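# Roll a paving slab on rollers against a steel stop

## Task

Move the paving slab along on its rollers until it rests level on them with its front face pressed flat against the stop (the steel angle bolted to the table across the slab's route) along at least half the slab's width. It fails if the slab is carried, raised more than a tiny amount (even at one end), if a roller is held up off the table beneath it, or if anything other than the rollers or the table supports it from below. Pressing down on it from above to tip it along the way is allowed. The final position must hold without the robot touching it. The slab should stay on its rollers and not slip onto the table, and nothing may be knocked or pushed off the table.

## Robot and tools

Robot: two 7-joint arms, left_arm and right_arm, each ending in a parallel gripper. Joint columns, in order: waist, shoulder, upper arm roll, elbow, forearm roll, wrist pitch, wrist roll.

Frame: one shared scene frame, in metres. Origin on the table top midway between the arms, +z up, +x out over the table, left_arm on the +y side. The arm names do not refer to image sides. The gripper's fingers point along its own +z and close along its own x. The reported hand point lies between the pads; the fingertips extend 17.5 mm past it. Reported hand positions can be off, more so at long reach.

Tool execute_actions takes {"actions": [...]} with at most one item, plus an optional "pictures" flag (images are included unless it is false).
- Empty list: no command; it just reports the state.
- Action: {"rows": [[20 numbers], ...], "steps": n}. Up to 15 rows and n from 1 to 15 (default 15). Each step is 1/30 s. Each row covers one step, and the last row repeats if there are fewer rows than steps.
- Wait: {"steps": n} with n up to 300. It returns once n steps have passed since the previous result, and your reply time counts toward them.
- A refused call sends the robot nothing.

Row layout: one flat list of 20 numbers, each in [-1, 1], always covering both arms. Left arm first: 7 joint numbers, then gripper position, force_limit, speed. Then the same 10 for the right arm.

Joint numbers are offsets, not poses. They are measured from the joint angles in the most recent result that listed them. Before any such result in the scene, and for later calls within the same reply, they are measured from where the arm is when the action begins. They are not measured from the previous row. So all zeros drives the arm back to that reference; it is not a hold or a wait.

Scale: 1.0 equals 0.9985 rad for waist, shoulder, upper arm roll and elbow, and 0.8765 rad for forearm roll, wrist pitch and wrist roll.

Joint ranges (rad): waist ±6.283, shoulder ±2.250, upper arm roll ±6.283, elbow ±2.580, forearm roll ±6.283, wrist pitch ±2.100, wrist roll ±6.283. A call is refused if it would push a joint more than 0.013 rad outward beyond its range. True ends may differ by up to 0.013 rad. A target beyond the true end, and further out than the joint is now, gets clipped to that end, and a "joint sent to its limit" line may follow, possibly about an earlier action. If that line is missing, the joint may still be at its end.

Motion limits: each step, a joint's target is kept within 0.304 rad of its measured angle (0.266 rad for the last three joints). If the targets would move the hand more than 70 mm from where it is, they are all scaled back. The joints of one arm are synchronised so they arrive together, and they stop together on a reversal. Large moves may not be complete when the result arrives. Between calls, the arms keep heading for the last row's target until motion nearly ceases or a step is HELD. After that, only a new action moves them further or presses harder.

Gripper numbers are absolute settings:
- position: +1 is fully open (50 mm gap), and the pads meet near -0.65. Use -1 to grip.
- force_limit: per-pad force, about 20 N at -1, 102 N at 0 and 185 N at +1. The actual force may be up to about 17% more.
- speed: how fast the gap changes, 20 mm/s at -1, 85 at 0 and 150 at +1.
After the fingers stop, new force or speed values only apply once position changes by 0.01 or more. To grip more softly, open first. To leave a gripper alone, repeat its previous three numbers.

Result contents:
- State line: each gripper's end_effector_position (m) and end_effector_quat_wxyz.
- Joint positions (rad) and Joint velocities (rad/s), one block per arm.
- Joint torques, which carry offsets and noise.
- object_status: 0 moving, 1 blocked while opening, 2 blocked while closing (a grip), 3 at target or pads met. Any new position resets it to 0 for a moment. After a grip at force_limit -1 it stays 2 even if the object is gone, and a grip on a fixed, off-centre object fades.
- position_measured: gap in mm is about (250 - value) × 0.202.
- "joint command not followed": the clearance check altered the joint targets; the rest of the row still ran.
- HELD: that step was not sent.
- TORQUE FAULT: a joint hit its load limit (46.9 N m for the first four joints, 29.5 N m for the last three). That arm halts for 10 s and skips the rest of the call.
- MOTOR HOT from 60 °C. OVER-TEMPERATURE FAULT at 75 °C, after which that arm sags.

Cameras: cam_high is fixed above and in front; cam_left_wrist and cam_right_wrist ride on the hands. All are 672x504, and calibration (K, distortion, T_world_to_cam) is given and may be slightly off.

Tool zoom_image: {"camera": name, "region": [x0, y0, x1, y1]} in pixels, top-left origin, at most 504x504. It gives a closer view of that camera's latest image.

Tool finished_scene: {"scene": number}. Replying without any tool call also ends things.

Avoid:
- lifting or carrying the slab, or propping rollers up;
- slamming or shoving hard;
- arms colliding or pressing on each other;
- the slab sliding off its rollers;
- anything leaving the table.
Loose objects may get brief random pushes. Slow, controlled pushes along the rolling direction work best, and a light press from above to tip the slab is acceptable. Release contact before finishing, so the slab stays at the stop on its own.

Each tool is called in YAML: its name, and indented under it one key for each argument.

## Session

execute_actions:
  actions: []

Scene clock: 0.00 s of 4350.00 s.
left_arm: end_effector_position=(+0.1110, +0.1761, +0.1946) position_measured=3 object_status=3 end_effector_quat_wxyz=(-0.446, +0.027, +0.894, -0.045) | right_arm: end_effector_position=(+0.1864, +0.0922, +0.3820) position_measured=3 object_status=3 end_effector_quat_wxyz=(-0.068, +0.927, -0.217, +0.299)
Joint positions: left_arm=[ 1.06   0.561 -0.676  2.098  0.488  1.595  2.95 ] | right_arm=[-1.488  0.173 -0.56   1.597  0.674  1.631  3.87 ]
Joint velocities: left_arm=[-0.    -0.    -0.    -0.001 -0.    -0.001  0.001] | right_arm=[ 0.     0.    -0.     0.    -0.    -0.001  0.   ]
Joint torques (N m, as the joint torque sensors report them, + toward a larger angle): no reading

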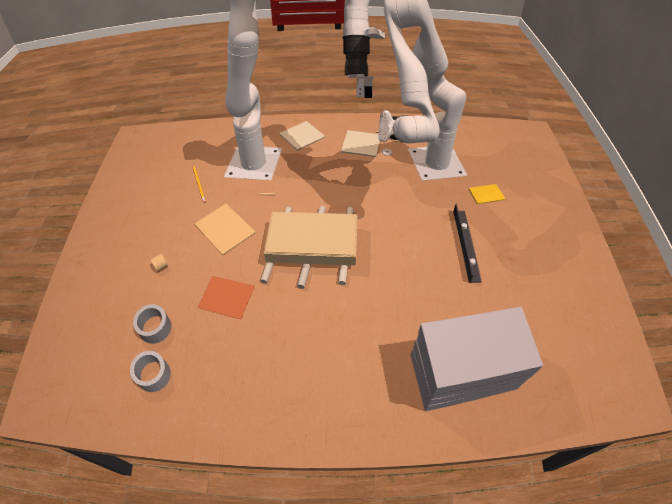

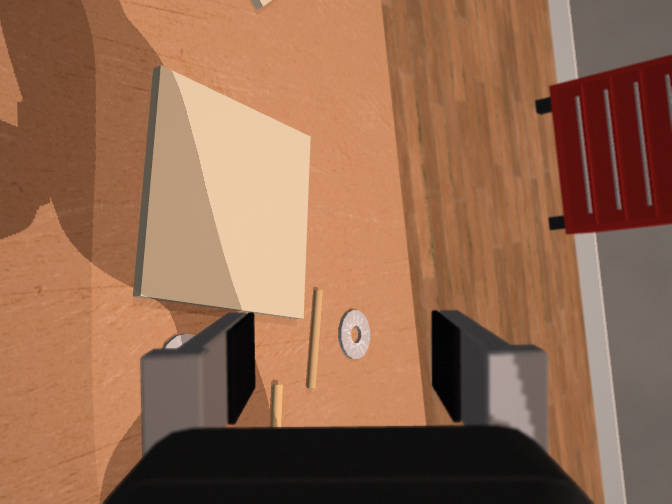

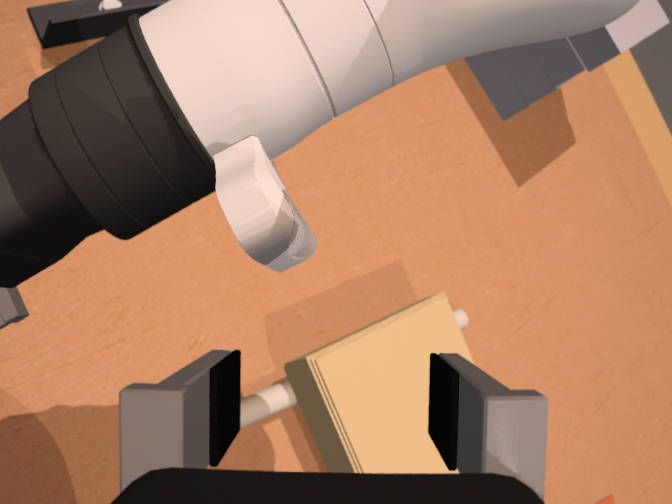

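zoom_image:
  camera: "cam_high"
  region: [240, 180, 500, 310]

zoom_image:
  camera: "cam_high"
  region: [120, 100, 520, 400]

Region (240, 180, 500, 310) of cam_high's 672x504 image, scaled by 1.938, with more detail than that image has.

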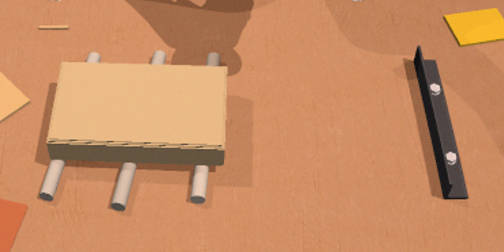

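Region (120, 100, 520, 400) of cam_high's 672x504 image, scaled by 1.260, with more detail than that image has; it fills the top 378 rows of this view, and the rest is white.

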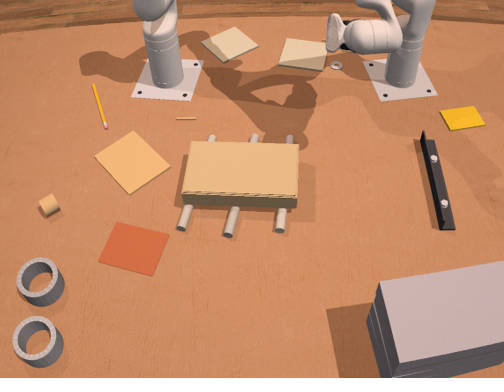

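execute_actions:
  actions:
    - {"rows":[[-0.76,0,0,0,0,0,0,1,-0.5,0.5, 0.6,0,0,0,0,0,0,1,-0.5,0.5]],"steps":15}
  pictures: false

execute_actions:
  actions:
    - {"steps":30}

Scene clock: 21.57 s of 4350.00 s.
left_arm: end_effector_position=(+0.1988, +0.2244, +0.1944) position_measured=3 object_status=3 end_effector_quat_wxyz=(-0.422, -0.185, +0.875, -0.149) | right_arm: end_effector_position=(+0.3189, +0.0148, +0.3819) position_measured=3 object_status=3 end_effector_quat_wxyz=(-0.011, +0.869, -0.388, +0.306)
Joint positions: left_arm=[ 0.583  0.562 -0.676  2.097  0.488  1.595  2.95 ] | right_arm=[-1.109  0.174 -0.56   1.597  0.674  1.631  3.87 ]
Joint velocities: left_arm=[-1.368  0.     0.     0.001 -0.    -0.001  0.   ] | right_arm=[ 0.962  0.001  0.002 -0.     0.001  0.    -0.   ]
Joint torques (N m, as the joint torque sensors report them, + toward a larger angle): left_arm=[  0.18 -13.9   -1.22  -2.26  -0.33   2.75   0.1 ] | right_arm=[ -0.15 -13.49  -1.64  -8.64   1.81   0.69  -0.16]
Steps of this call (steps 1 to 90: nothing new was sent; then 18.07 s passed at rest; steps 91 to 105: all 15 steps of this action). Readings (joint positions | what the end effector reports):
91: left_arm=[1.059 0.561 -0.676 2.098 0.488 1.595 2.950] | right_arm=[-1.486 0.173 -0.560 1.597 0.673 1.631 3.870] | left_arm position_measured=3 object_status=3 | right_arm position_measured=3 object_status=3
92: left_arm=[1.051 0.561 -0.675 2.098 0.488 1.596 2.950] | right_arm=[-1.479 0.173 -0.561 1.597 0.673 1.631 3.870] | left_arm position_measured=3 object_status=3 | right_arm position_measured=3 object_status=3
94: left_arm=[1.021 0.561 -0.675 2.098 0.488 1.596 2.950] | right_arm=[-1.449 0.173 -0.562 1.597 0.673 1.630 3.870] | left_arm position_measured=3 object_status=3 | right_arm position_measured=3 object_status=3
98: left_arm=[0.895 0.562 -0.675 2.098 0.489 1.596 2.950] | right_arm=[-1.332 0.173 -0.561 1.597 0.673 1.631 3.870] | left_arm position_measured=3 object_status=3 | right_arm position_measured=3 object_status=3
105: the state above

Scene clock: 22.57 s of 4350.00 s.
left_arm: end_effector_position=(+0.2362, +0.2702, +0.1946) position_measured=3 object_status=3 end_effector_quat_wxyz=(-0.398, -0.306, +0.840, -0.207) | right_arm: end_effector_position=(+0.3796, -0.0517, +0.3820) position_measured=3 object_status=3 end_effector_quat_wxyz=(+0.023, +0.821, -0.481, +0.306)
Joint positions: left_arm=[ 0.302  0.561 -0.676  2.098  0.488  1.595  2.95 ] | right_arm=[-0.889  0.173 -0.56   1.597  0.674  1.631  3.87 ]
Joint velocities: left_arm=[-0.    -0.     0.     0.    -0.001  0.002  0.   ] | right_arm=[-0.001 -0.     0.    -0.    -0.    -0.    -0.   ]
Joint torques (N m, as the joint torque sensors report them, + toward a larger angle): left_arm=[  0.12 -13.24  -1.02  -2.7   -0.36   2.7    0.28] | right_arm=[  0.16 -13.21  -0.42  -8.97   1.76   0.79   0.  ]
Steps of this call (steps 1 to 30: the robot went on to your last target). Readings (joint positions | what the end effector reports):
1: left_arm=[0.537 0.562 -0.676 2.097 0.488 1.595 2.950] | right_arm=[-1.077 0.174 -0.560 1.597 0.674 1.631 3.870] | left_arm position_measured=3 object_status=3 | right_arm position_measured=3 object_status=3
2: left_arm=[0.493 0.562 -0.677 2.097 0.488 1.595 2.950] | right_arm=[-1.045 0.174 -0.560 1.597 0.674 1.631 3.870] | left_arm position_measured=3 object_status=3 | right_arm position_measured=3 object_status=3
4: left_arm=[0.418 0.562 -0.677 2.097 0.488 1.595 2.950] | right_arm=[-0.983 0.174 -0.560 1.597 0.674 1.631 3.870] | left_arm position_measured=3 object_status=3 | right_arm position_measured=3 object_status=3
8: left_arm=[0.327 0.561 -0.678 2.097 0.488 1.595 2.950] | right_arm=[-0.907 0.174 -0.558 1.597 0.674 1.632 3.870] | left_arm position_measured=3 object_status=3 | right_arm position_measured=3 object_status=3
30: the state above
All arms were judged still, so your last target was given up. Only a new action makes them travel on or press farther. Fingers that are still opening or closing keep moving.
camera_calibration (this result's frames):
cam_left_wrist: T_world_to_cam=[[-0.495282, -0.355252, 0.792775, 0.060641], [-0.651795, 0.755271, -0.0687598, -0.0107193], [-0.574333, -0.550782, -0.605624, 0.569118], [0, 0, 0, 1]] pos_world=[0.349911, 0.343099, 0.29586]
cam_right_wrist: T_world_to_cam=[[0.349856, -0.766001, 0.539299, -0.384231], [-0.786316, -0.55304, -0.275417, 0.417596], [0.509223, -0.327703, -0.795803, 0.254878], [0, 0, 0, 1]] pos_world=[0.332998, 0.0201499, 0.525061]

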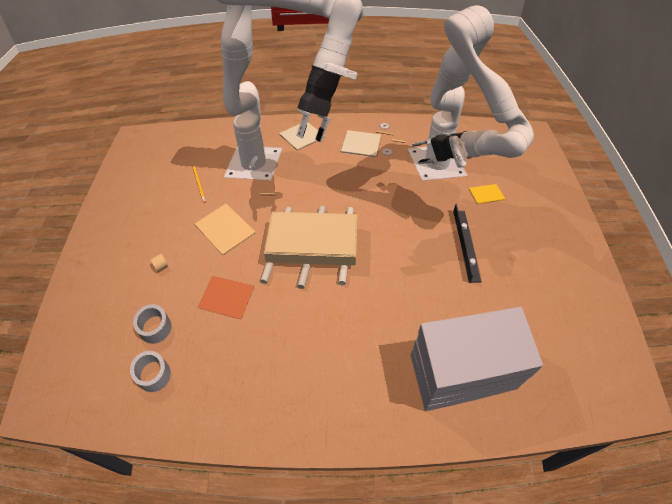

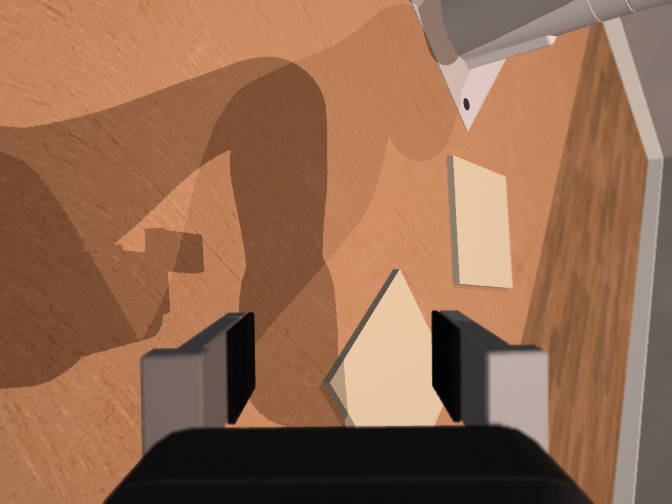

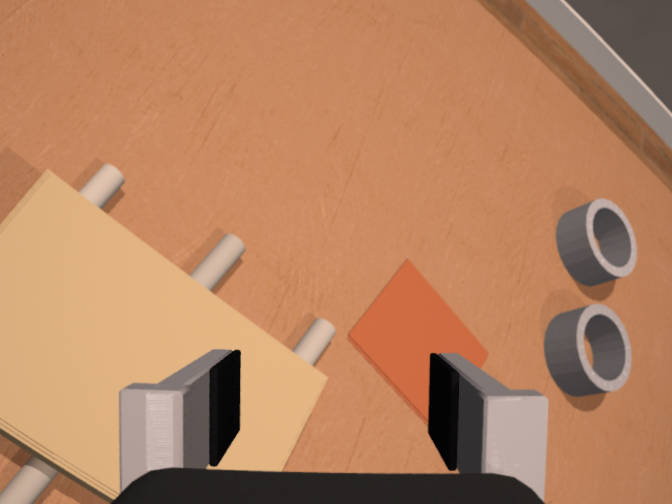

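execute_actions:
  actions:
    - {"rows":[[0,-0.114,0.677,-0.425,-0.557,-0.656,0,1,-0.5,0.5, 0,0.274,0.561,0.077,-0.769,-0.697,0,1,-0.5,0.5]],"steps":15}
  pictures: false

execute_actions:
  actions:
    - {"steps":30}

Scene clock: 27.23 s of 4350.00 s.
left_arm: end_effector_position=(+0.3634, +0.3411, +0.1567) position_measured=3 object_status=3 end_effector_quat_wxyz=(-0.191, -0.044, +0.980, -0.043) | right_arm: end_effector_position=(+0.4045, -0.0601, +0.2157) position_measured=3 object_status=3 end_effector_quat_wxyz=(+0.081, +0.767, -0.623, +0.129)
Joint positions: left_arm=[ 0.301  0.477 -0.332  1.799  0.185  1.291  2.95 ] | right_arm=[-0.89   0.391 -0.18   1.658  0.334  1.291  3.87 ]
Joint velocities: left_arm=[-0.003 -0.107  0.926 -0.477 -0.715 -0.818 -0.   ] | right_arm=[ 0.015  0.353  1.169  0.112 -1.19  -1.194 -0.   ]
Joint torques (N m, as the joint torque sensors report them, + toward a larger angle): left_arm=[  1.15 -15.64  -0.55  -5.86   0.52   1.36   0.26] | right_arm=[ -0.57 -18.54  -0.96  -8.3    0.93   0.24   0.04]
Steps of this call (steps 1 to 90: nothing new was sent; then 1.17 s passed at rest; steps 91 to 105: all 15 steps of this action). Readings (joint positions | what the end effector reports):
91: left_arm=[0.302 0.561 -0.676 2.097 0.487 1.595 2.950] | right_arm=[-0.889 0.174 -0.559 1.597 0.673 1.630 3.870] | left_arm position_measured=3 object_status=3 | right_arm position_measured=3 object_status=3
92: left_arm=[0.301 0.558 -0.671 2.092 0.483 1.590 2.950] | right_arm=[-0.889 0.180 -0.555 1.598 0.669 1.626 3.870] | left_arm position_measured=3 object_status=3 | right_arm position_measured=3 object_status=3
94: left_arm=[0.301 0.547 -0.644 2.065 0.459 1.567 2.950] | right_arm=[-0.890 0.206 -0.530 1.604 0.646 1.603 3.870] | left_arm position_measured=3 object_status=3 | right_arm position_measured=3 object_status=3
98: left_arm=[0.301 0.512 -0.536 1.956 0.363 1.472 2.950] | right_arm=[-0.890 0.286 -0.426 1.627 0.555 1.512 3.870] | left_arm position_measured=3 object_status=3 | right_arm position_measured=3 object_status=3
105: the state above

Scene clock: 28.23 s of 4350.00 s.
left_arm: end_effector_position=(+0.4904, +0.2722, +0.1688) position_measured=3 object_status=3 end_effector_quat_wxyz=(+0.000, +0.162, +0.987, +0.000) | right_arm: end_effector_position=(+0.4211, -0.0060, +0.1691) position_measured=3 object_status=3 end_effector_quat_wxyz=(-0.000, +0.674, -0.739, -0.000)
Joint positions: left_arm=[ 0.302  0.448 -0.     1.673 -0.     1.02   2.95 ] | right_arm=[-0.889  0.447  0.     1.674 -0.     1.02   3.87 ]
Joint velocities: left_arm=[-0.     0.    -0.    -0.    -0.    -0.002  0.   ] | right_arm=[ 0.     0.     0.     0.    -0.    -0.001 -0.   ]
Joint torques (N m, as the joint torque sensors report them, + toward a larger angle): left_arm=[  0.11 -17.97   0.41  -8.59  -0.09  -0.23   0.11] | right_arm=[ -0.22 -18.4    0.2   -8.33   0.02  -0.13   0.23]
Steps of this call (steps 1 to 30: the robot went on to your last target). Readings (joint positions | what the end effector reports):
1: left_arm=[0.300 0.474 -0.301 1.784 0.163 1.264 2.950] | right_arm=[-0.889 0.401 -0.144 1.662 0.294 1.251 3.870] | left_arm position_measured=3 object_status=3 | right_arm position_measured=3 object_status=3
2: left_arm=[0.300 0.471 -0.269 1.771 0.143 1.236 2.950] | right_arm=[-0.888 0.410 -0.112 1.665 0.254 1.211 3.870] | left_arm position_measured=3 object_status=3 | right_arm position_measured=3 object_status=3
4: left_arm=[0.300 0.465 -0.207 1.747 0.108 1.184 2.950] | right_arm=[-0.887 0.424 -0.067 1.668 0.173 1.141 3.870] | left_arm position_measured=3 object_status=3 | right_arm position_measured=3 object_status=3
8: left_arm=[0.301 0.455 -0.087 1.704 0.045 1.089 2.950] | right_arm=[-0.888 0.443 -0.009 1.673 0.025 1.037 3.870] | left_arm position_measured=3 object_status=3 | right_arm position_measured=3 object_status=3
30: the state above
All arms were judged still, so your last target was given up. Only a new action makes them travel on or press farther. Fingers that are still opening or closing keep moving.
camera_calibration (this result's frames):
cam_left_wrist: T_world_to_cam=[[-0.949374, 0.314129, -0.00358933, 0.382621], [0.313534, 0.948167, 0.0517206, -0.394602], [0.0196502, 0.0479768, -0.998655, 0.312666], [0, 0, 0, 1]] pos_world=[0.480828, 0.238955, 0.334028]
cam_right_wrist: T_world_to_cam=[[-0.0833483, -0.996414, 0.0145827, 0.0208042], [-0.996098, 0.0828777, -0.0303468, 0.467582], [0.0290293, -0.0170551, -0.999433, 0.317733], [0, 0, 0, 1]] pos_world=[0.458268, -0.0126036, 0.331439]

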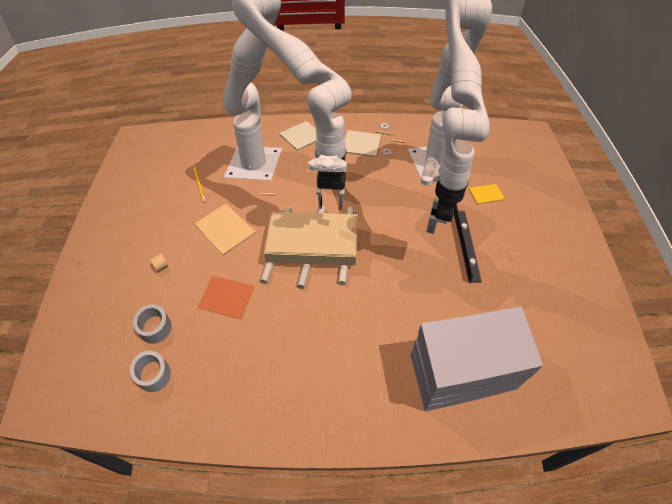

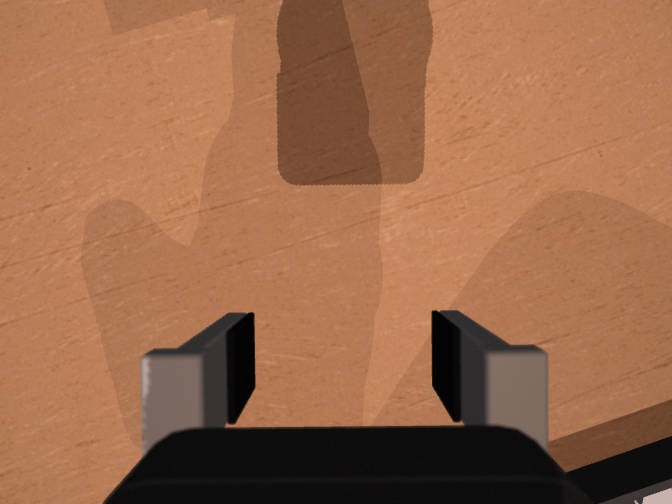

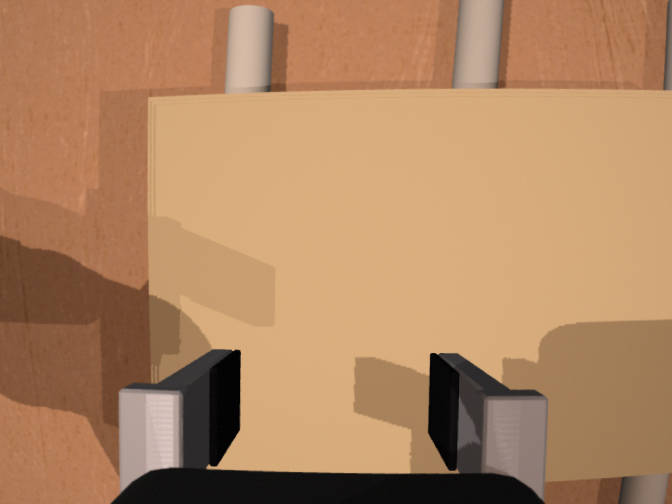

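execute_actions:
  actions:
    - {"rows":[[-0.25,0,0,0,0,0,0,1,-0.5,0.5, 0.633,-0.023,0,0.237,0,-0.243,1,1,-0.5,0.5]],"steps":15}
  pictures: false

execute_actions:
  actions:
    - {"steps":20}
  pictures: false

Scene clock: 60.90 s of 4350.00 s.
left_arm: end_effector_position=(+0.5036, +0.3812, +0.1687) position_measured=3 object_status=3 end_effector_quat_wxyz=(+0.000, +0.040, +0.999, +0.001) | right_arm: end_effector_position=(+0.4670, -0.1607, +0.1314) position_measured=3 object_status=3 end_effector_quat_wxyz=(-0.000, +0.654, -0.756, -0.000)
Joint positions: left_arm=[ 0.059  0.448 -0.003  1.673 -0.001  1.02   2.95 ] | right_arm=[-0.53   0.43  -0.     1.851 -0.001  0.86   4.176]
Joint velocities: left_arm=[-0.046 -0.001  0.042  0.003  0.02   0.002 -0.001] | right_arm=[ 0.933 -0.02   0.004  0.226  0.001 -0.203  0.815]
Joint torques (N m, as the joint torque sensors report them, + toward a larger angle): left_arm=[ -0.25 -17.98   0.49  -8.58   0.05  -0.18   0.08] | right_arm=[ -0.18 -17.49   0.27  -7.15  -0.15   0.    -0.09]
Steps of this call (steps 1 to 90: nothing new was sent; then 29.17 s passed at rest; steps 91 to 105: all 15 steps of this action). Readings (joint positions | what the end effector reports):
91: left_arm=[0.300 0.448 0.000 1.674 -0.000 1.020 2.950] | right_arm=[-0.887 0.447 0.000 1.675 -0.001 1.019 3.871] | left_arm position_measured=3 object_status=3 | right_arm position_measured=3 object_status=3
92: left_arm=[0.293 0.447 0.001 1.674 0.001 1.020 2.950] | right_arm=[-0.881 0.446 -0.001 1.678 -0.001 1.016 3.875] | left_arm position_measured=3 object_status=3 | right_arm position_measured=3 object_status=3
94: left_arm=[0.263 0.447 0.003 1.674 0.001 1.020 2.950] | right_arm=[-0.851 0.443 -0.003 1.699 -0.002 0.997 3.898] | left_arm position_measured=3 object_status=3 | right_arm position_measured=3 object_status=3
98: left_arm=[0.152 0.448 0.001 1.673 -0.000 1.020 2.950] | right_arm=[-0.741 0.437 -0.001 1.771 -0.001 0.932 3.991] | left_arm position_measured=3 object_status=3 | right_arm position_measured=3 object_status=3
105: the state above

Scene clock: 61.57 s of 4350.00 s.
left_arm: end_effector_position=(+0.5036, +0.3830, +0.1688) position_measured=3 object_status=3 end_effector_quat_wxyz=(+0.000, +0.038, +0.999, +0.000) | right_arm: end_effector_position=(+0.4751, -0.2655, +0.1200) position_measured=3 object_status=3 end_effector_quat_wxyz=(-0.000, +0.759, -0.651, -0.000)
Joint positions: left_arm=[ 0.052  0.448 -0.     1.673 -0.     1.02   2.95 ] | right_arm=[-0.258  0.424  0.     1.911 -0.     0.807  4.747]
Joint velocities: left_arm=[-0.    -0.    -0.     0.     0.     0.001  0.   ] | right_arm=[ 0.013 -0.001 -0.002  0.     0.     0.    -0.   ]
Joint torques (N m, as the joint torque sensors report them, + toward a larger angle): left_arm=[  0.11 -17.84   0.2   -8.66  -0.24  -0.04   0.28] | right_arm=[ -0.49 -16.51  -0.53  -7.18   0.01  -0.18   0.07]
Steps of this call (steps 1 to 20: the robot went on to your last target). Readings (joint positions | what the end effector reports):
1: left_arm=[0.057 0.448 -0.001 1.673 -0.001 1.020 2.950] | right_arm=[-0.499 0.430 -0.000 1.858 -0.001 0.854 4.203] | left_arm position_measured=3 object_status=3 | right_arm position_measured=3 object_status=3
2: left_arm=[0.056 0.448 -0.001 1.673 -0.000 1.020 2.950] | right_arm=[-0.467 0.429 -0.000 1.865 -0.001 0.847 4.233] | left_arm position_measured=3 object_status=3 | right_arm position_measured=3 object_status=3
4: left_arm=[0.054 0.448 -0.000 1.673 -0.000 1.020 2.950] | right_arm=[-0.405 0.427 0.000 1.878 -0.000 0.835 4.305] | left_arm position_measured=3 object_status=3 | right_arm position_measured=3 object_status=3
8: left_arm=[0.053 0.448 -0.000 1.673 -0.000 1.020 2.950] | right_arm=[-0.321 0.426 0.002 1.898 0.000 0.819 4.467] | left_arm position_measured=3 object_status=3 | right_arm position_measured=3 object_status=3
20: the state above

execute_actions:
  actions:
    - {"rows":[[0,0,0,0,0,0,0,1,-0.5,0.5, 0,0,0,0,0,0,1,1,-0.5,0.5]],"steps":15}
  pictures: false

execute_actions:
  actions:
    - {"rows":[[0,0,0,0,0,0,0,1,-0.5,0.5, 0,0,0,0,0,0,1,1,-0.5,0.5]],"steps":10}
  pictures: false

Scene clock: 63.63 s of 4350.00 s.
left_arm: end_effector_position=(+0.5036, +0.3830, +0.1688) position_measured=3 object_status=3 end_effector_quat_wxyz=(+0.000, +0.038, +0.999, +0.000) | right_arm: end_effector_position=(+0.4702, -0.2541, +0.1200) position_measured=3 object_status=3 end_effector_quat_wxyz=(-0.000, +0.898, -0.440, +0.000)
Joint positions: left_arm=[ 0.052  0.448 -0.     1.673 -0.     1.02   2.95 ] | right_arm=[-0.258  0.424  0.     1.911 -0.     0.807  5.252]
Joint velocities: left_arm=[ 0.     0.    -0.001  0.001 -0.     0.001 -0.   ] | right_arm=[-0.    -0.     0.     0.    -0.    -0.     1.216]
Joint torques (N m, as the joint torque sensors report them, + toward a larger angle): left_arm=[  0.15 -18.     0.45  -8.26  -0.17  -0.22   0.25] | right_arm=[ -0.35 -16.36   0.12  -6.89   0.19  -0.21  -0.29]
From where the robot then was, a joint's target lay farther than a number of 1.0 reaches, so one or more steps of this call were cut to that.
Steps of this call (steps 1 to 30: the robot went on to your last target; steps 31 to 47: nothing new was sent; steps 48 to 62: all 15 steps of this action). Readings (joint positions | what the end effector reports):
48: left_arm=[0.052 0.448 -0.000 1.673 -0.000 1.020 2.950] | right_arm=[-0.257 0.424 0.000 1.911 -0.000 0.807 4.748] | left_arm position_measured=3 object_status=3 | right_arm position_measured=3 object_status=3
49: left_arm=[0.052 0.448 -0.000 1.673 -0.000 1.020 2.950] | right_arm=[-0.257 0.424 0.000 1.911 -0.000 0.807 4.757] | left_arm position_measured=3 object_status=3 | right_arm position_measured=3 object_status=3
51: left_arm=[0.052 0.448 -0.000 1.673 -0.000 1.020 2.950] | right_arm=[-0.257 0.424 0.001 1.911 -0.000 0.807 4.808] | left_arm position_measured=3 object_status=3 | right_arm position_measured=3 object_status=3
55: left_arm=[0.052 0.448 -0.000 1.673 -0.000 1.020 2.950] | right_arm=[-0.258 0.424 0.000 1.911 -0.000 0.807 4.968] | left_arm position_measured=3 object_status=3 | right_arm position_measured=3 object_status=3
62: the state above

Scene clock: 63.97 s of 4350.00 s.
left_arm: end_effector_position=(+0.5036, +0.3830, +0.1688) position_measured=3 object_status=3 end_effector_quat_wxyz=(+0.000, +0.038, +0.999, +0.000) | right_arm: end_effector_position=(+0.4625, -0.2475, +0.1200) position_measured=3 object_status=3 end_effector_quat_wxyz=(-0.000, +0.968, -0.250, +0.000)
Joint positions: left_arm=[ 0.052  0.448 -0.     1.673 -0.     1.02   2.95 ] | right_arm=[-0.258  0.424  0.     1.91  -0.     0.807  5.659]
Joint velocities: left_arm=[-0.    -0.     0.     0.     0.     0.001  0.   ] | right_arm=[-0.     0.    -0.001 -0.     0.     0.     1.217]
Joint torques (N m, as the joint torque sensors report them, + toward a larger angle): left_arm=[  0.27 -17.92   0.59  -8.38  -0.04  -0.25  -0.1 ] | right_arm=[  0.15 -16.75  -0.08  -7.17  -0.22  -0.22   0.27]
Steps of this call (steps 1 to 10: all 10 steps of this action). Readings (joint positions | what the end effector reports):
1: left_arm=[0.052 0.448 -0.000 1.673 -0.000 1.020 2.950] | right_arm=[-0.258 0.424 0.000 1.911 -0.000 0.807 5.293] | left_arm position_measured=3 object_status=3 | right_arm position_measured=3 object_status=3
2: left_arm=[0.052 0.448 -0.000 1.673 -0.000 1.020 2.950] | right_arm=[-0.258 0.424 0.000 1.911 -0.000 0.807 5.334] | left_arm position_measured=3 object_status=3 | right_arm position_measured=3 object_status=3
4: left_arm=[0.052 0.448 -0.000 1.673 -0.000 1.020 2.950] | right_arm=[-0.258 0.424 0.000 1.911 -0.000 0.807 5.415] | left_arm position_measured=3 object_status=3 | right_arm position_measured=3 object_status=3
8: left_arm=[0.052 0.448 -0.000 1.673 -0.000 1.020 2.950] | right_arm=[-0.258 0.424 0.000 1.910 -0.000 0.807 5.578] | left_arm position_measured=3 object_status=3 | right_arm position_measured=3 object_status=3
10: the state above

execute_actions:
  actions:
    - {"steps":20}

Scene clock: 65.20 s of 4350.00 s.
left_arm: end_effector_position=(+0.5036, +0.3830, +0.1688) position_measured=3 object_status=3 end_effector_quat_wxyz=(+0.000, +0.038, +0.999, +0.000) | right_arm: end_effector_position=(+0.4513, -0.2444, +0.1200) position_measured=3 object_status=3 end_effector_quat_wxyz=(-0.000, +1.000, -0.017, +0.000)
Joint positions: left_arm=[ 0.052  0.448 -0.     1.673 -0.     1.02   2.95 ] | right_arm=[-0.258  0.424  0.     1.91  -0.     0.807  6.129]
Joint velocities: left_arm=[ 0.     0.    -0.    -0.    -0.001 -0.     0.   ] | right_arm=[ 0.  0.  0.  0. -0. -0. -0.]
Joint torques (N m, as the joint torque sensors report them, + toward a larger angle): left_arm=[  0.06 -17.74   0.39  -8.11   0.04  -0.13  -0.16] | right_arm=[  0.19 -16.76  -0.05  -6.92   0.04  -0.04  -0.01]
Steps of this call (steps 1 to 30: the robot went on to your last target; steps 31 to 37: nothing new was sent). Readings (joint positions | what the end effector reports):
1: left_arm=[0.052 0.448 -0.000 1.673 -0.000 1.020 2.950] | right_arm=[-0.258 0.424 0.000 1.910 -0.000 0.807 5.699] | left_arm position_measured=3 object_status=3 | right_arm position_measured=3 object_status=3
2: left_arm=[0.052 0.448 -0.000 1.673 -0.000 1.020 2.950] | right_arm=[-0.258 0.424 0.000 1.910 -0.000 0.807 5.740] | left_arm position_measured=3 object_status=3 | right_arm position_measured=3 object_status=3
4: left_arm=[0.052 0.448 -0.000 1.673 -0.000 1.020 2.950] | right_arm=[-0.258 0.424 0.000 1.910 -0.000 0.807 5.821] | left_arm position_measured=3 object_status=3 | right_arm position_measured=3 object_status=3
8: left_arm=[0.052 0.448 -0.000 1.673 -0.000 1.020 2.950] | right_arm=[-0.258 0.424 0.000 1.910 -0.000 0.807 5.984] | left_arm position_measured=3 object_status=3 | right_arm position_measured=3 object_status=3
37: the state above
All arms were judged still, so your last target was given up. Only a new action makes them travel on or press farther. Fingers that are still opening or closing keep moving.
camera_calibration (this result's frames):
cam_left_wrist: T_world_to_cam=[[-0.99755, 0.069863, -0.00359673, 0.478164], [0.0695844, 0.996234, 0.0517225, -0.399321], [0.00719668, 0.0513455, -0.998655, 0.312073], [0, 0, 0, 1]] pos_world=[0.502533, 0.348388, 0.334027]
cam_right_wrist: T_world_to_cam=[[0.999538, -0.0261458, 0.0154686, -0.465157], [-0.0256715, -0.999217, -0.030107, -0.186528], [0.0162437, 0.029696, -0.999427, 0.280958], [0, 0, 0, 1]] pos_world=[0.45559, -0.206887, 0.282377]

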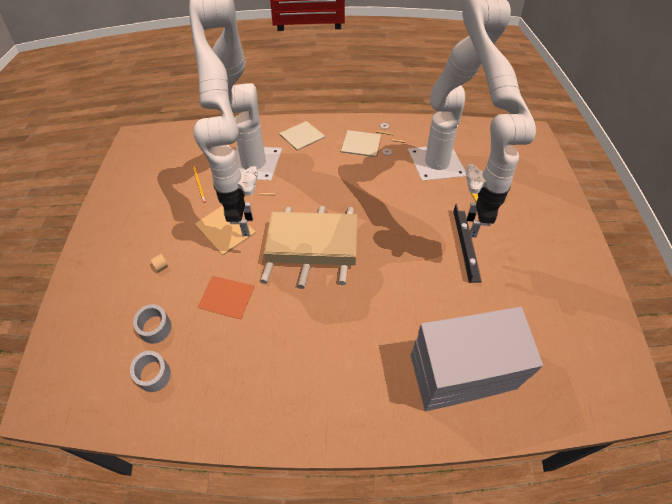

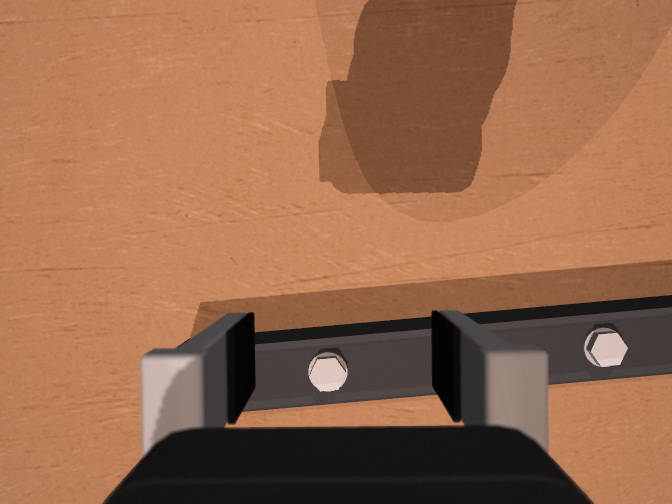

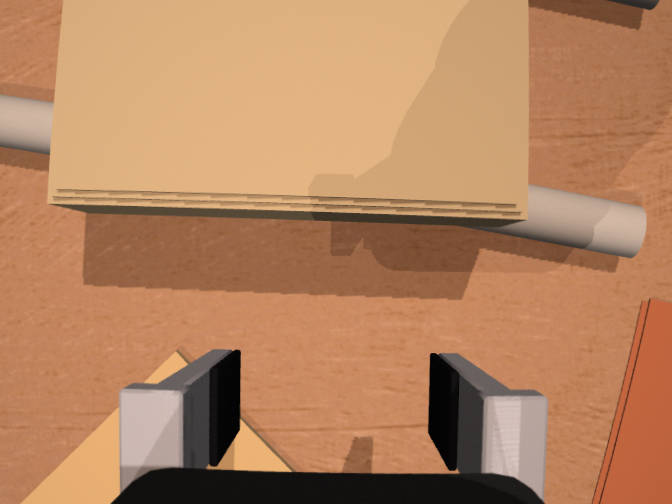

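execute_actions:
  actions:
    - {"rows":[[0,0,0,0,0,0,0,1,-0.5,0.5, 0,0.1157,0,0.0677,0,-0.208,0,1,-0.5,0.5]],"steps":15}
  pictures: false

execute_actions:
  actions:
    - {"steps":10}

Scene clock: 77.13 s of 4350.00 s.
left_arm: end_effector_position=(+0.5036, +0.3830, +0.1688) position_measured=3 object_status=3 end_effector_quat_wxyz=(+0.000, +0.038, +0.999, +0.000) | right_arm: end_effector_position=(+0.4510, -0.2445, +0.0603) position_measured=3 object_status=3 end_effector_quat_wxyz=(-0.000, +1.000, -0.017, +0.000)
Joint positions: left_arm=[ 0.052  0.448 -0.     1.673 -0.     1.02   2.95 ] | right_arm=[-0.258  0.538  0.     1.978 -0.     0.625  6.129]
Joint velocities: left_arm=[ 0.     0.    -0.     0.    -0.    -0.001  0.001] | right_arm=[-0.     0.012  0.     0.001  0.     0.     0.   ]
Joint torques (N m, as the joint torque sensors report them, + toward a larger angle): left_arm=[  0.28 -18.05   0.13  -8.11  -0.22  -0.2    0.14] | right_arm=[ -0.03 -17.31   0.31  -5.72  -0.09  -0.16  -0.02]
Steps of this call (steps 1 to 90: nothing new was sent; then 8.43 s passed at rest; steps 91 to 105: all 15 steps of this action). Readings (joint positions | what the end effector reports):
91: left_arm=[0.052 0.448 -0.000 1.673 -0.000 1.020 2.950] | right_arm=[-0.258 0.425 0.000 1.911 -0.000 0.806 6.129] | left_arm position_measured=3 object_status=3 | right_arm position_measured=3 object_status=3
92: left_arm=[0.052 0.448 -0.000 1.673 -0.000 1.020 2.950] | right_arm=[-0.258 0.432 0.001 1.913 -0.000 0.798 6.129] | left_arm position_measured=3 object_status=3 | right_arm position_measured=3 object_status=3
94: left_arm=[0.052 0.448 -0.000 1.673 -0.000 1.020 2.950] | right_arm=[-0.258 0.462 0.001 1.929 -0.000 0.756 6.129] | left_arm position_measured=3 object_status=3 | right_arm position_measured=3 object_status=3
98: left_arm=[0.052 0.448 -0.000 1.673 -0.000 1.020 2.950] | right_arm=[-0.258 0.529 0.000 1.973 -0.000 0.640 6.129] | left_arm position_measured=3 object_status=3 | right_arm position_measured=3 object_status=3
105: the state above

Scene clock: 77.47 s of 4350.00 s.
left_arm: end_effector_position=(+0.5036, +0.3830, +0.1688) position_measured=3 object_status=3 end_effector_quat_wxyz=(+0.000, +0.038, +0.999, +0.000) | right_arm: end_effector_position=(+0.4507, -0.2445, +0.0598) position_measured=3 object_status=3 end_effector_quat_wxyz=(+0.000, +1.000, -0.017, -0.000)
Joint positions: left_arm=[ 0.052  0.448 -0.     1.673 -0.     1.02   2.95 ] | right_arm=[-0.258  0.539  0.     1.978 -0.     0.625  6.129]
Joint velocities: left_arm=[ 0.     0.     0.    -0.001 -0.    -0.     0.   ] | right_arm=[-0.     0.001 -0.    -0.     0.     0.     0.   ]
Joint torques (N m, as the joint torque sensors report them, + toward a larger angle): left_arm=[ -0.24 -17.73   0.33  -8.46   0.13  -0.05   0.02] | right_arm=[ -0.24 -17.33   0.11  -5.89  -0.16  -0.15   0.15]
Steps of this call (steps 1 to 10: the robot went on to your last target). Readings (joint positions | what the end effector reports):
1: left_arm=[0.052 0.448 -0.000 1.673 -0.000 1.020 2.950] | right_arm=[-0.258 0.538 0.000 1.978 -0.000 0.625 6.129] | left_arm position_measured=3 object_status=3 | right_arm position_measured=3 object_status=3
2: left_arm=[0.052 0.448 -0.000 1.673 -0.000 1.020 2.950] | right_arm=[-0.258 0.539 0.000 1.978 -0.000 0.625 6.129] | left_arm position_measured=3 object_status=3 | right_arm position_measured=3 object_status=3
4: left_arm=[0.052 0.448 -0.000 1.673 -0.000 1.020 2.950] | right_arm=[-0.258 0.539 0.000 1.978 -0.000 0.625 6.129] | left_arm position_measured=3 object_status=3 | right_arm position_measured=3 object_status=3
8: left_arm=[0.052 0.448 -0.000 1.673 -0.000 1.020 2.950] | right_arm=[-0.258 0.539 0.000 1.978 -0.000 0.625 6.129] | left_arm position_measured=3 object_status=3 | right_arm position_measured=3 object_status=3
10: the state above
camera_calibration (this result's frames):
cam_left_wrist: T_world_to_cam=[[-0.99755, 0.0698631, -0.00359924, 0.478165], [0.0695843, 0.996234, 0.0517228, -0.399321], [0.00719921, 0.0513457, -0.998655, 0.312072], [0, 0, 0, 1]] pos_world=[0.502534, 0.348388, 0.334027]
cam_right_wrist: T_world_to_cam=[[0.999549, -0.0261742, 0.0147407, -0.463621], [-0.0257249, -0.999222, -0.0298869, -0.188448], [0.0155115, 0.0294942, -0.999445, 0.22108], [0, 0, 0, 1]] pos_world=[0.455135, -0.206957, 0.222159]

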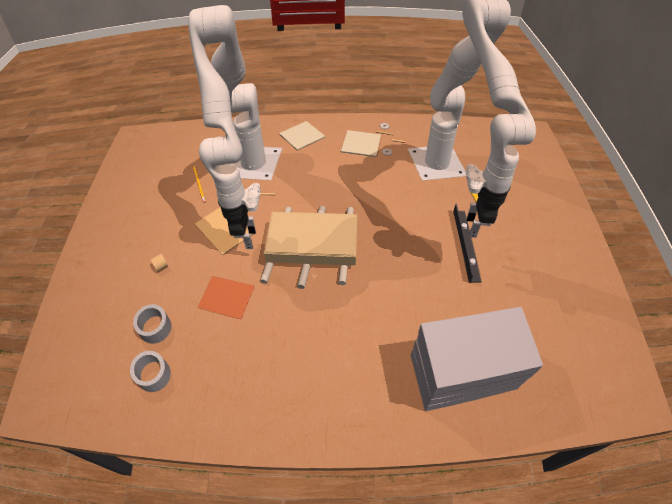

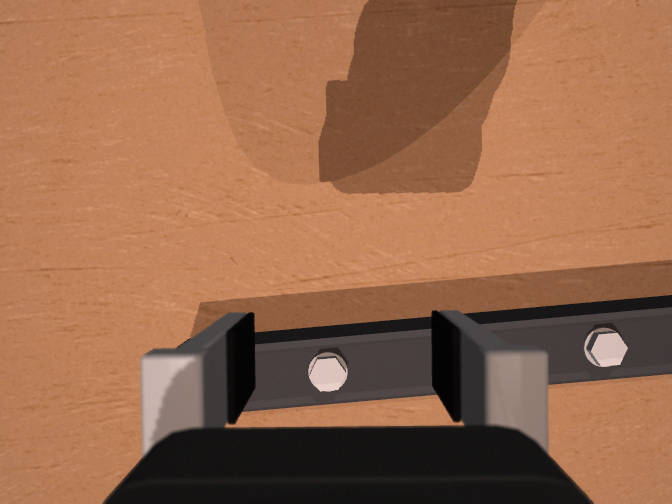

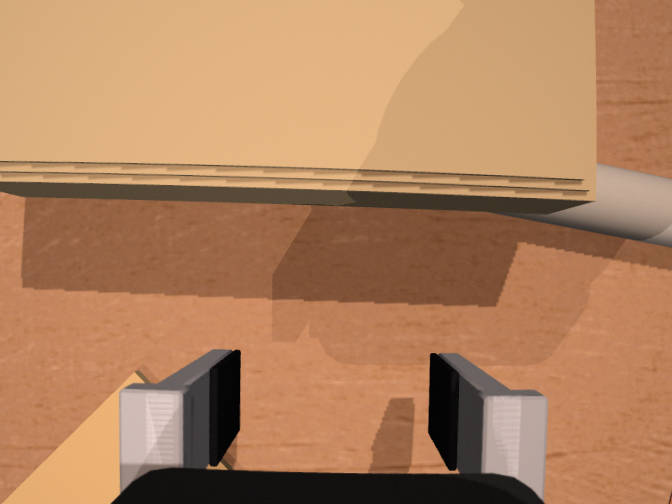

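execute_actions:
  actions:
    - {"rows":[[0,0,0,0,0,0,0,1,-0.5,0.5, -0.054,0.005,0,-0.010,0,0.006,-0.07,1,-0.5,0.5],[0,0,0,0,0,0,0,1,-0.5,0.5, -0.054,0.005,0,-0.010,0,0.006,-0.07,1,-0.5,0.5],[0,0,0,0,0,0,0,1,-0.5,0.5, -0.054,0.005,0,-0.010,0,0.006,-0.07,1,-0.5,0.5],[0,0,0,0,0,0,0,1,-0.5,0.5, -0.054,0.005,0,-0.010,0,0.006,-0.07,1,-0.5,0.5],[0,0,0,0,0,0,0,1,-0.5,0.5, -0.054,0.005,0,-0.010,0,0.006,-0.07,1,-0.5,0.5],[0,0,0,0,0,0,0,1,-0.5,0.5, -0.054,0.005,0,-0.010,0,0.006,-0.07,1,-0.5,0.5],[0,0,0,0,0,0,0,1,-0.5,0.5, -0.08,0.0075,0,-0.015,0,0.009,-0.105,1,-0.5,0.5],[0,0,0,0,0,0,0,1,-0.5,0.5, -0.08,0.0075,0,-0.015,0,0.009,-0.105,1,-0.5,0.5],[0,0,0,0,0,0,0,1,-0.5,0.5, -0.08,0.0075,0,-0.015,0,0.009,-0.105,1,-0.5,0.5],[0,0,0,0,0,0,0,1,-0.5,0.5, -0.08,0.0075,0,-0.015,0,0.009,-0.105,1,-0.5,0.5],[0,0,0,0,0,0,0,1,-0.5,0.5, -0.108,0.0099,0,-0.0205,0,0.0116,-0.14,1,-0.5,0.5]],"steps":15}

Scene clock: 84.60 s of 4350.00 s.
left_arm: end_effector_position=(+0.5036, +0.3830, +0.1688) position_measured=3 object_status=3 end_effector_quat_wxyz=(+0.000, +0.038, +0.999, +0.000) | right_arm: end_effector_position=(+0.4527, -0.2023, +0.0597) position_measured=3 object_status=3 end_effector_quat_wxyz=(+0.000, +1.000, -0.026, -0.000)
Joint positions: left_arm=[ 0.052  0.448 -0.     1.673 -0.     1.02   2.95 ] | right_arm=[-0.361  0.549  0.001  1.958 -0.     0.635  6.008]
Joint velocities: left_arm=[-0.     0.     0.    -0.001  0.    -0.     0.001] | right_arm=[-0.02   0.002 -0.023 -0.014 -0.017 -0.003 -0.059]
Joint torques (N m, as the joint torque sensors report them, + toward a larger angle): left_arm=[  0.39 -17.95   0.17  -8.13  -0.07  -0.14   0.09] | right_arm=[  1.49 -18.03   0.9   -5.72  -0.11   0.19  -0.12]
Steps of this call (steps 1 to 15: the robot went on to your last target; steps 16 to 90: nothing new was sent; then 3.63 s passed at rest; steps 91 to 105: all 15 steps of this action). Readings (joint positions | what the end effector reports):
91: left_arm=[0.052 0.448 -0.000 1.673 -0.000 1.020 2.950] | right_arm=[-0.260 0.540 0.001 1.978 -0.000 0.625 6.128] | left_arm position_measured=3 object_status=3 | right_arm position_measured=3 object_status=3
92: left_arm=[0.052 0.448 -0.000 1.673 -0.000 1.020 2.950] | right_arm=[-0.267 0.540 0.002 1.977 0.000 0.626 6.123] | left_arm position_measured=3 object_status=3 | right_arm position_measured=3 object_status=3
94: left_arm=[0.052 0.448 -0.000 1.673 -0.000 1.020 2.950] | right_arm=[-0.293 0.543 0.002 1.973 0.000 0.628 6.095] | left_arm position_measured=3 object_status=3 | right_arm position_measured=3 object_status=3
98: left_arm=[0.052 0.448 -0.000 1.673 -0.000 1.020 2.950] | right_arm=[-0.318 0.545 0.001 1.967 -0.000 0.631 6.060] | left_arm position_measured=3 object_status=3 | right_arm position_measured=3 object_status=3
105: the state above
camera_calibration (this result's frames):
cam_left_wrist: T_world_to_cam=[[-0.99755, 0.0698634, -0.00360187, 0.478167], [0.0695844, 0.996234, 0.0517231, -0.399321], [0.00720185, 0.0513457, -0.998655, 0.312071], [0, 0, 0, 1]] pos_world=[0.502535, 0.348388, 0.334027]
cam_right_wrist: T_world_to_cam=[[0.998916, -0.0440034, 0.0151526, -0.467862], [-0.0435426, -0.998616, -0.0295055, -0.13804], [0.01643, 0.0288137, -0.99945, 0.219111], [0, 0, 0, 1]] pos_world=[0.457745, -0.16475, 0.222007]

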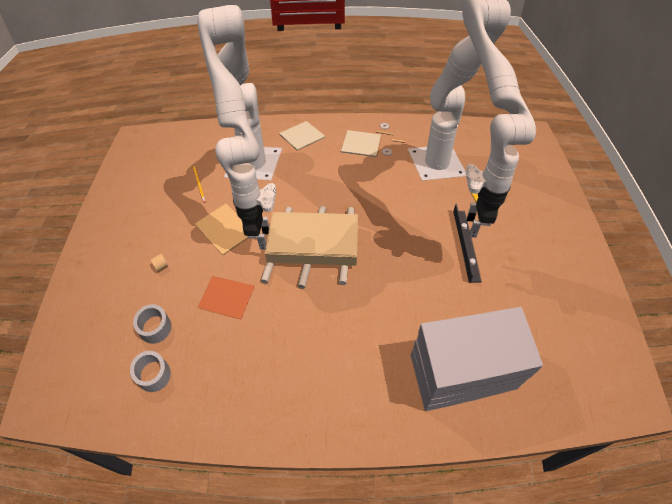

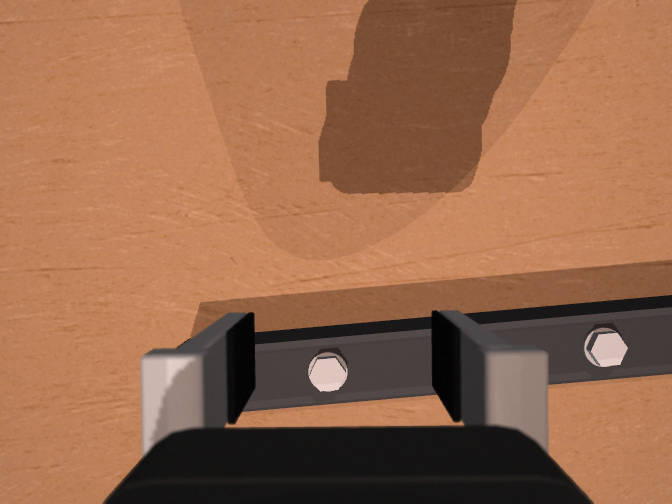

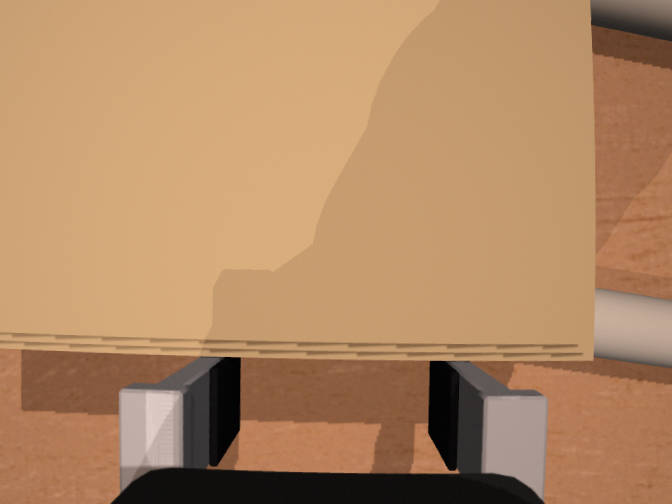

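execute_actions:
  actions:
    - {"rows":[[0,0,0,0,0,0,0,1,-0.5,0.5, -0.096,0.019,0,-0.042,0,0.026,-0.106,1,-0.5,0.5]],"steps":15}

Scene clock: 86.83 s of 4350.00 s.
left_arm: end_effector_position=(+0.5036, +0.3830, +0.1688) position_measured=3 object_status=3 end_effector_quat_wxyz=(+0.000, +0.038, +0.999, +0.000) | right_arm: end_effector_position=(+0.4567, -0.1607, +0.0599) position_measured=3 object_status=3 end_effector_quat_wxyz=(+0.000, +1.000, -0.025, +0.000)
Joint positions: left_arm=[ 0.052  0.448 -0.     1.673 -0.     1.02   2.95 ] | right_arm=[-0.456  0.568  0.001  1.916 -0.     0.658  5.915]
Joint velocities: left_arm=[-0.     0.    -0.    -0.     0.     0.001 -0.   ] | right_arm=[-0.011  0.003  0.    -0.    -0.     0.001 -0.   ]
Joint torques (N m, as the joint torque sensors report them, + toward a larger angle): left_arm=[ -0.17 -18.01   0.35  -8.18  -0.03  -0.14   0.34] | right_arm=[ -0.38 -18.66   0.09  -5.74  -0.08  -0.07   0.07]
Steps of this call (steps 1 to 15: the robot went on to your last target; steps 16 to 52: nothing new was sent; steps 53 to 67: all 15 steps of this action). Readings (joint positions | what the end effector reports):
53: left_arm=[0.052 0.448 -0.000 1.673 -0.000 1.020 2.950] | right_arm=[-0.367 0.550 0.001 1.957 -0.000 0.635 6.005] | left_arm position_measured=3 object_status=3 | right_arm position_measured=3 object_status=3
54: left_arm=[0.052 0.448 -0.000 1.673 -0.000 1.020 2.950] | right_arm=[-0.374 0.551 0.002 1.955 0.000 0.637 6.001] | left_arm position_measured=3 object_status=3 | right_arm position_measured=3 object_status=3
56: left_arm=[0.052 0.448 -0.000 1.673 -0.000 1.020 2.950] | right_arm=[-0.402 0.557 0.008 1.944 0.004 0.645 5.974] | left_arm position_measured=3 object_status=3 | right_arm position_measured=3 object_status=3
60: left_arm=[0.052 0.448 -0.000 1.673 -0.000 1.020 2.950] | right_arm=[-0.449 0.566 -0.000 1.918 -0.001 0.657 5.917] | left_arm position_measured=3 object_status=3 | right_arm position_measured=3 object_status=3
67: the state above
camera_calibration (this result's frames):
cam_left_wrist: T_world_to_cam=[[-0.99755, 0.0698633, -0.00360465, 0.47817], [0.0695843, 0.996234, 0.0517233, -0.399322], [0.00720464, 0.0513458, -0.998655, 0.312069], [0, 0, 0, 1]] pos_world=[0.502536, 0.348388, 0.334027]
cam_right_wrist: T_world_to_cam=[[0.998988, -0.0421894, 0.0156042, -0.46979], [-0.0417134, -0.998689, -0.0296618, -0.0971341], [0.0168352, 0.0289809, -0.999438, 0.217924], [0, 0, 0, 1]] pos_world=[0.461594, -0.123143, 0.222251]

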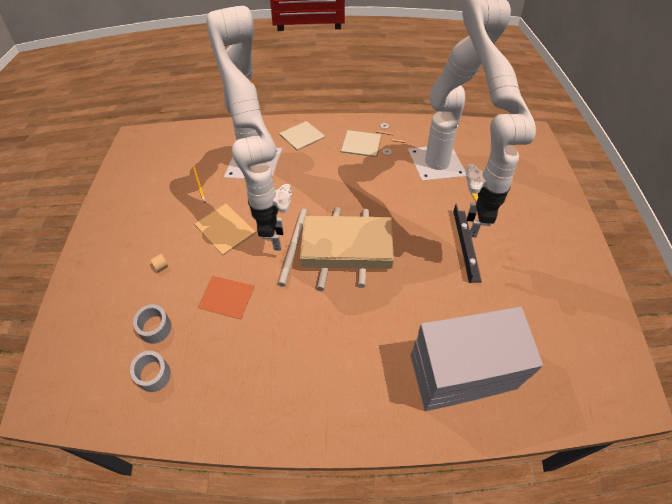

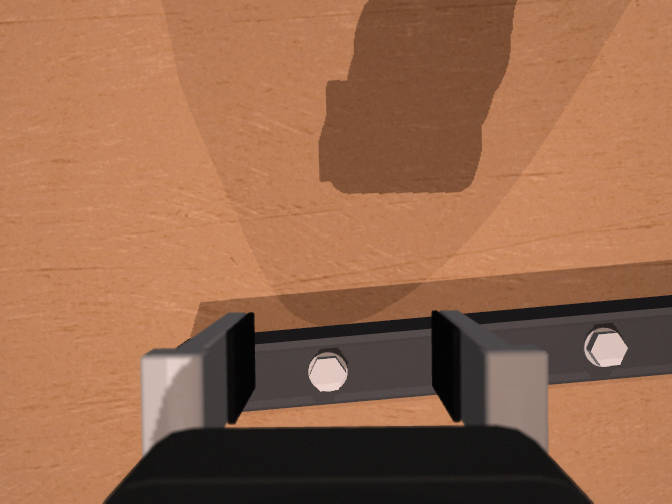

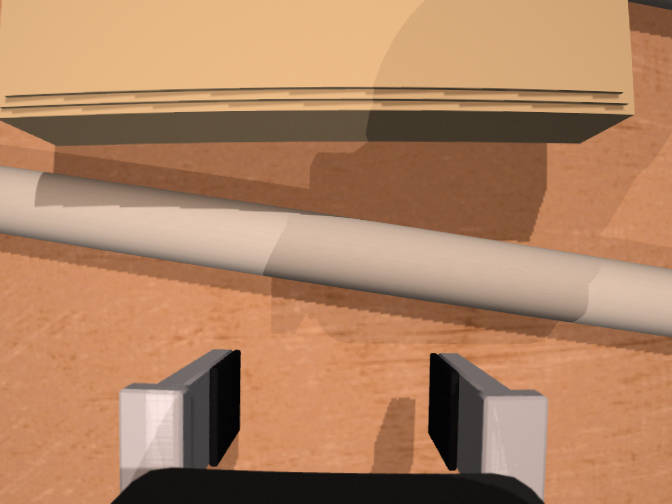

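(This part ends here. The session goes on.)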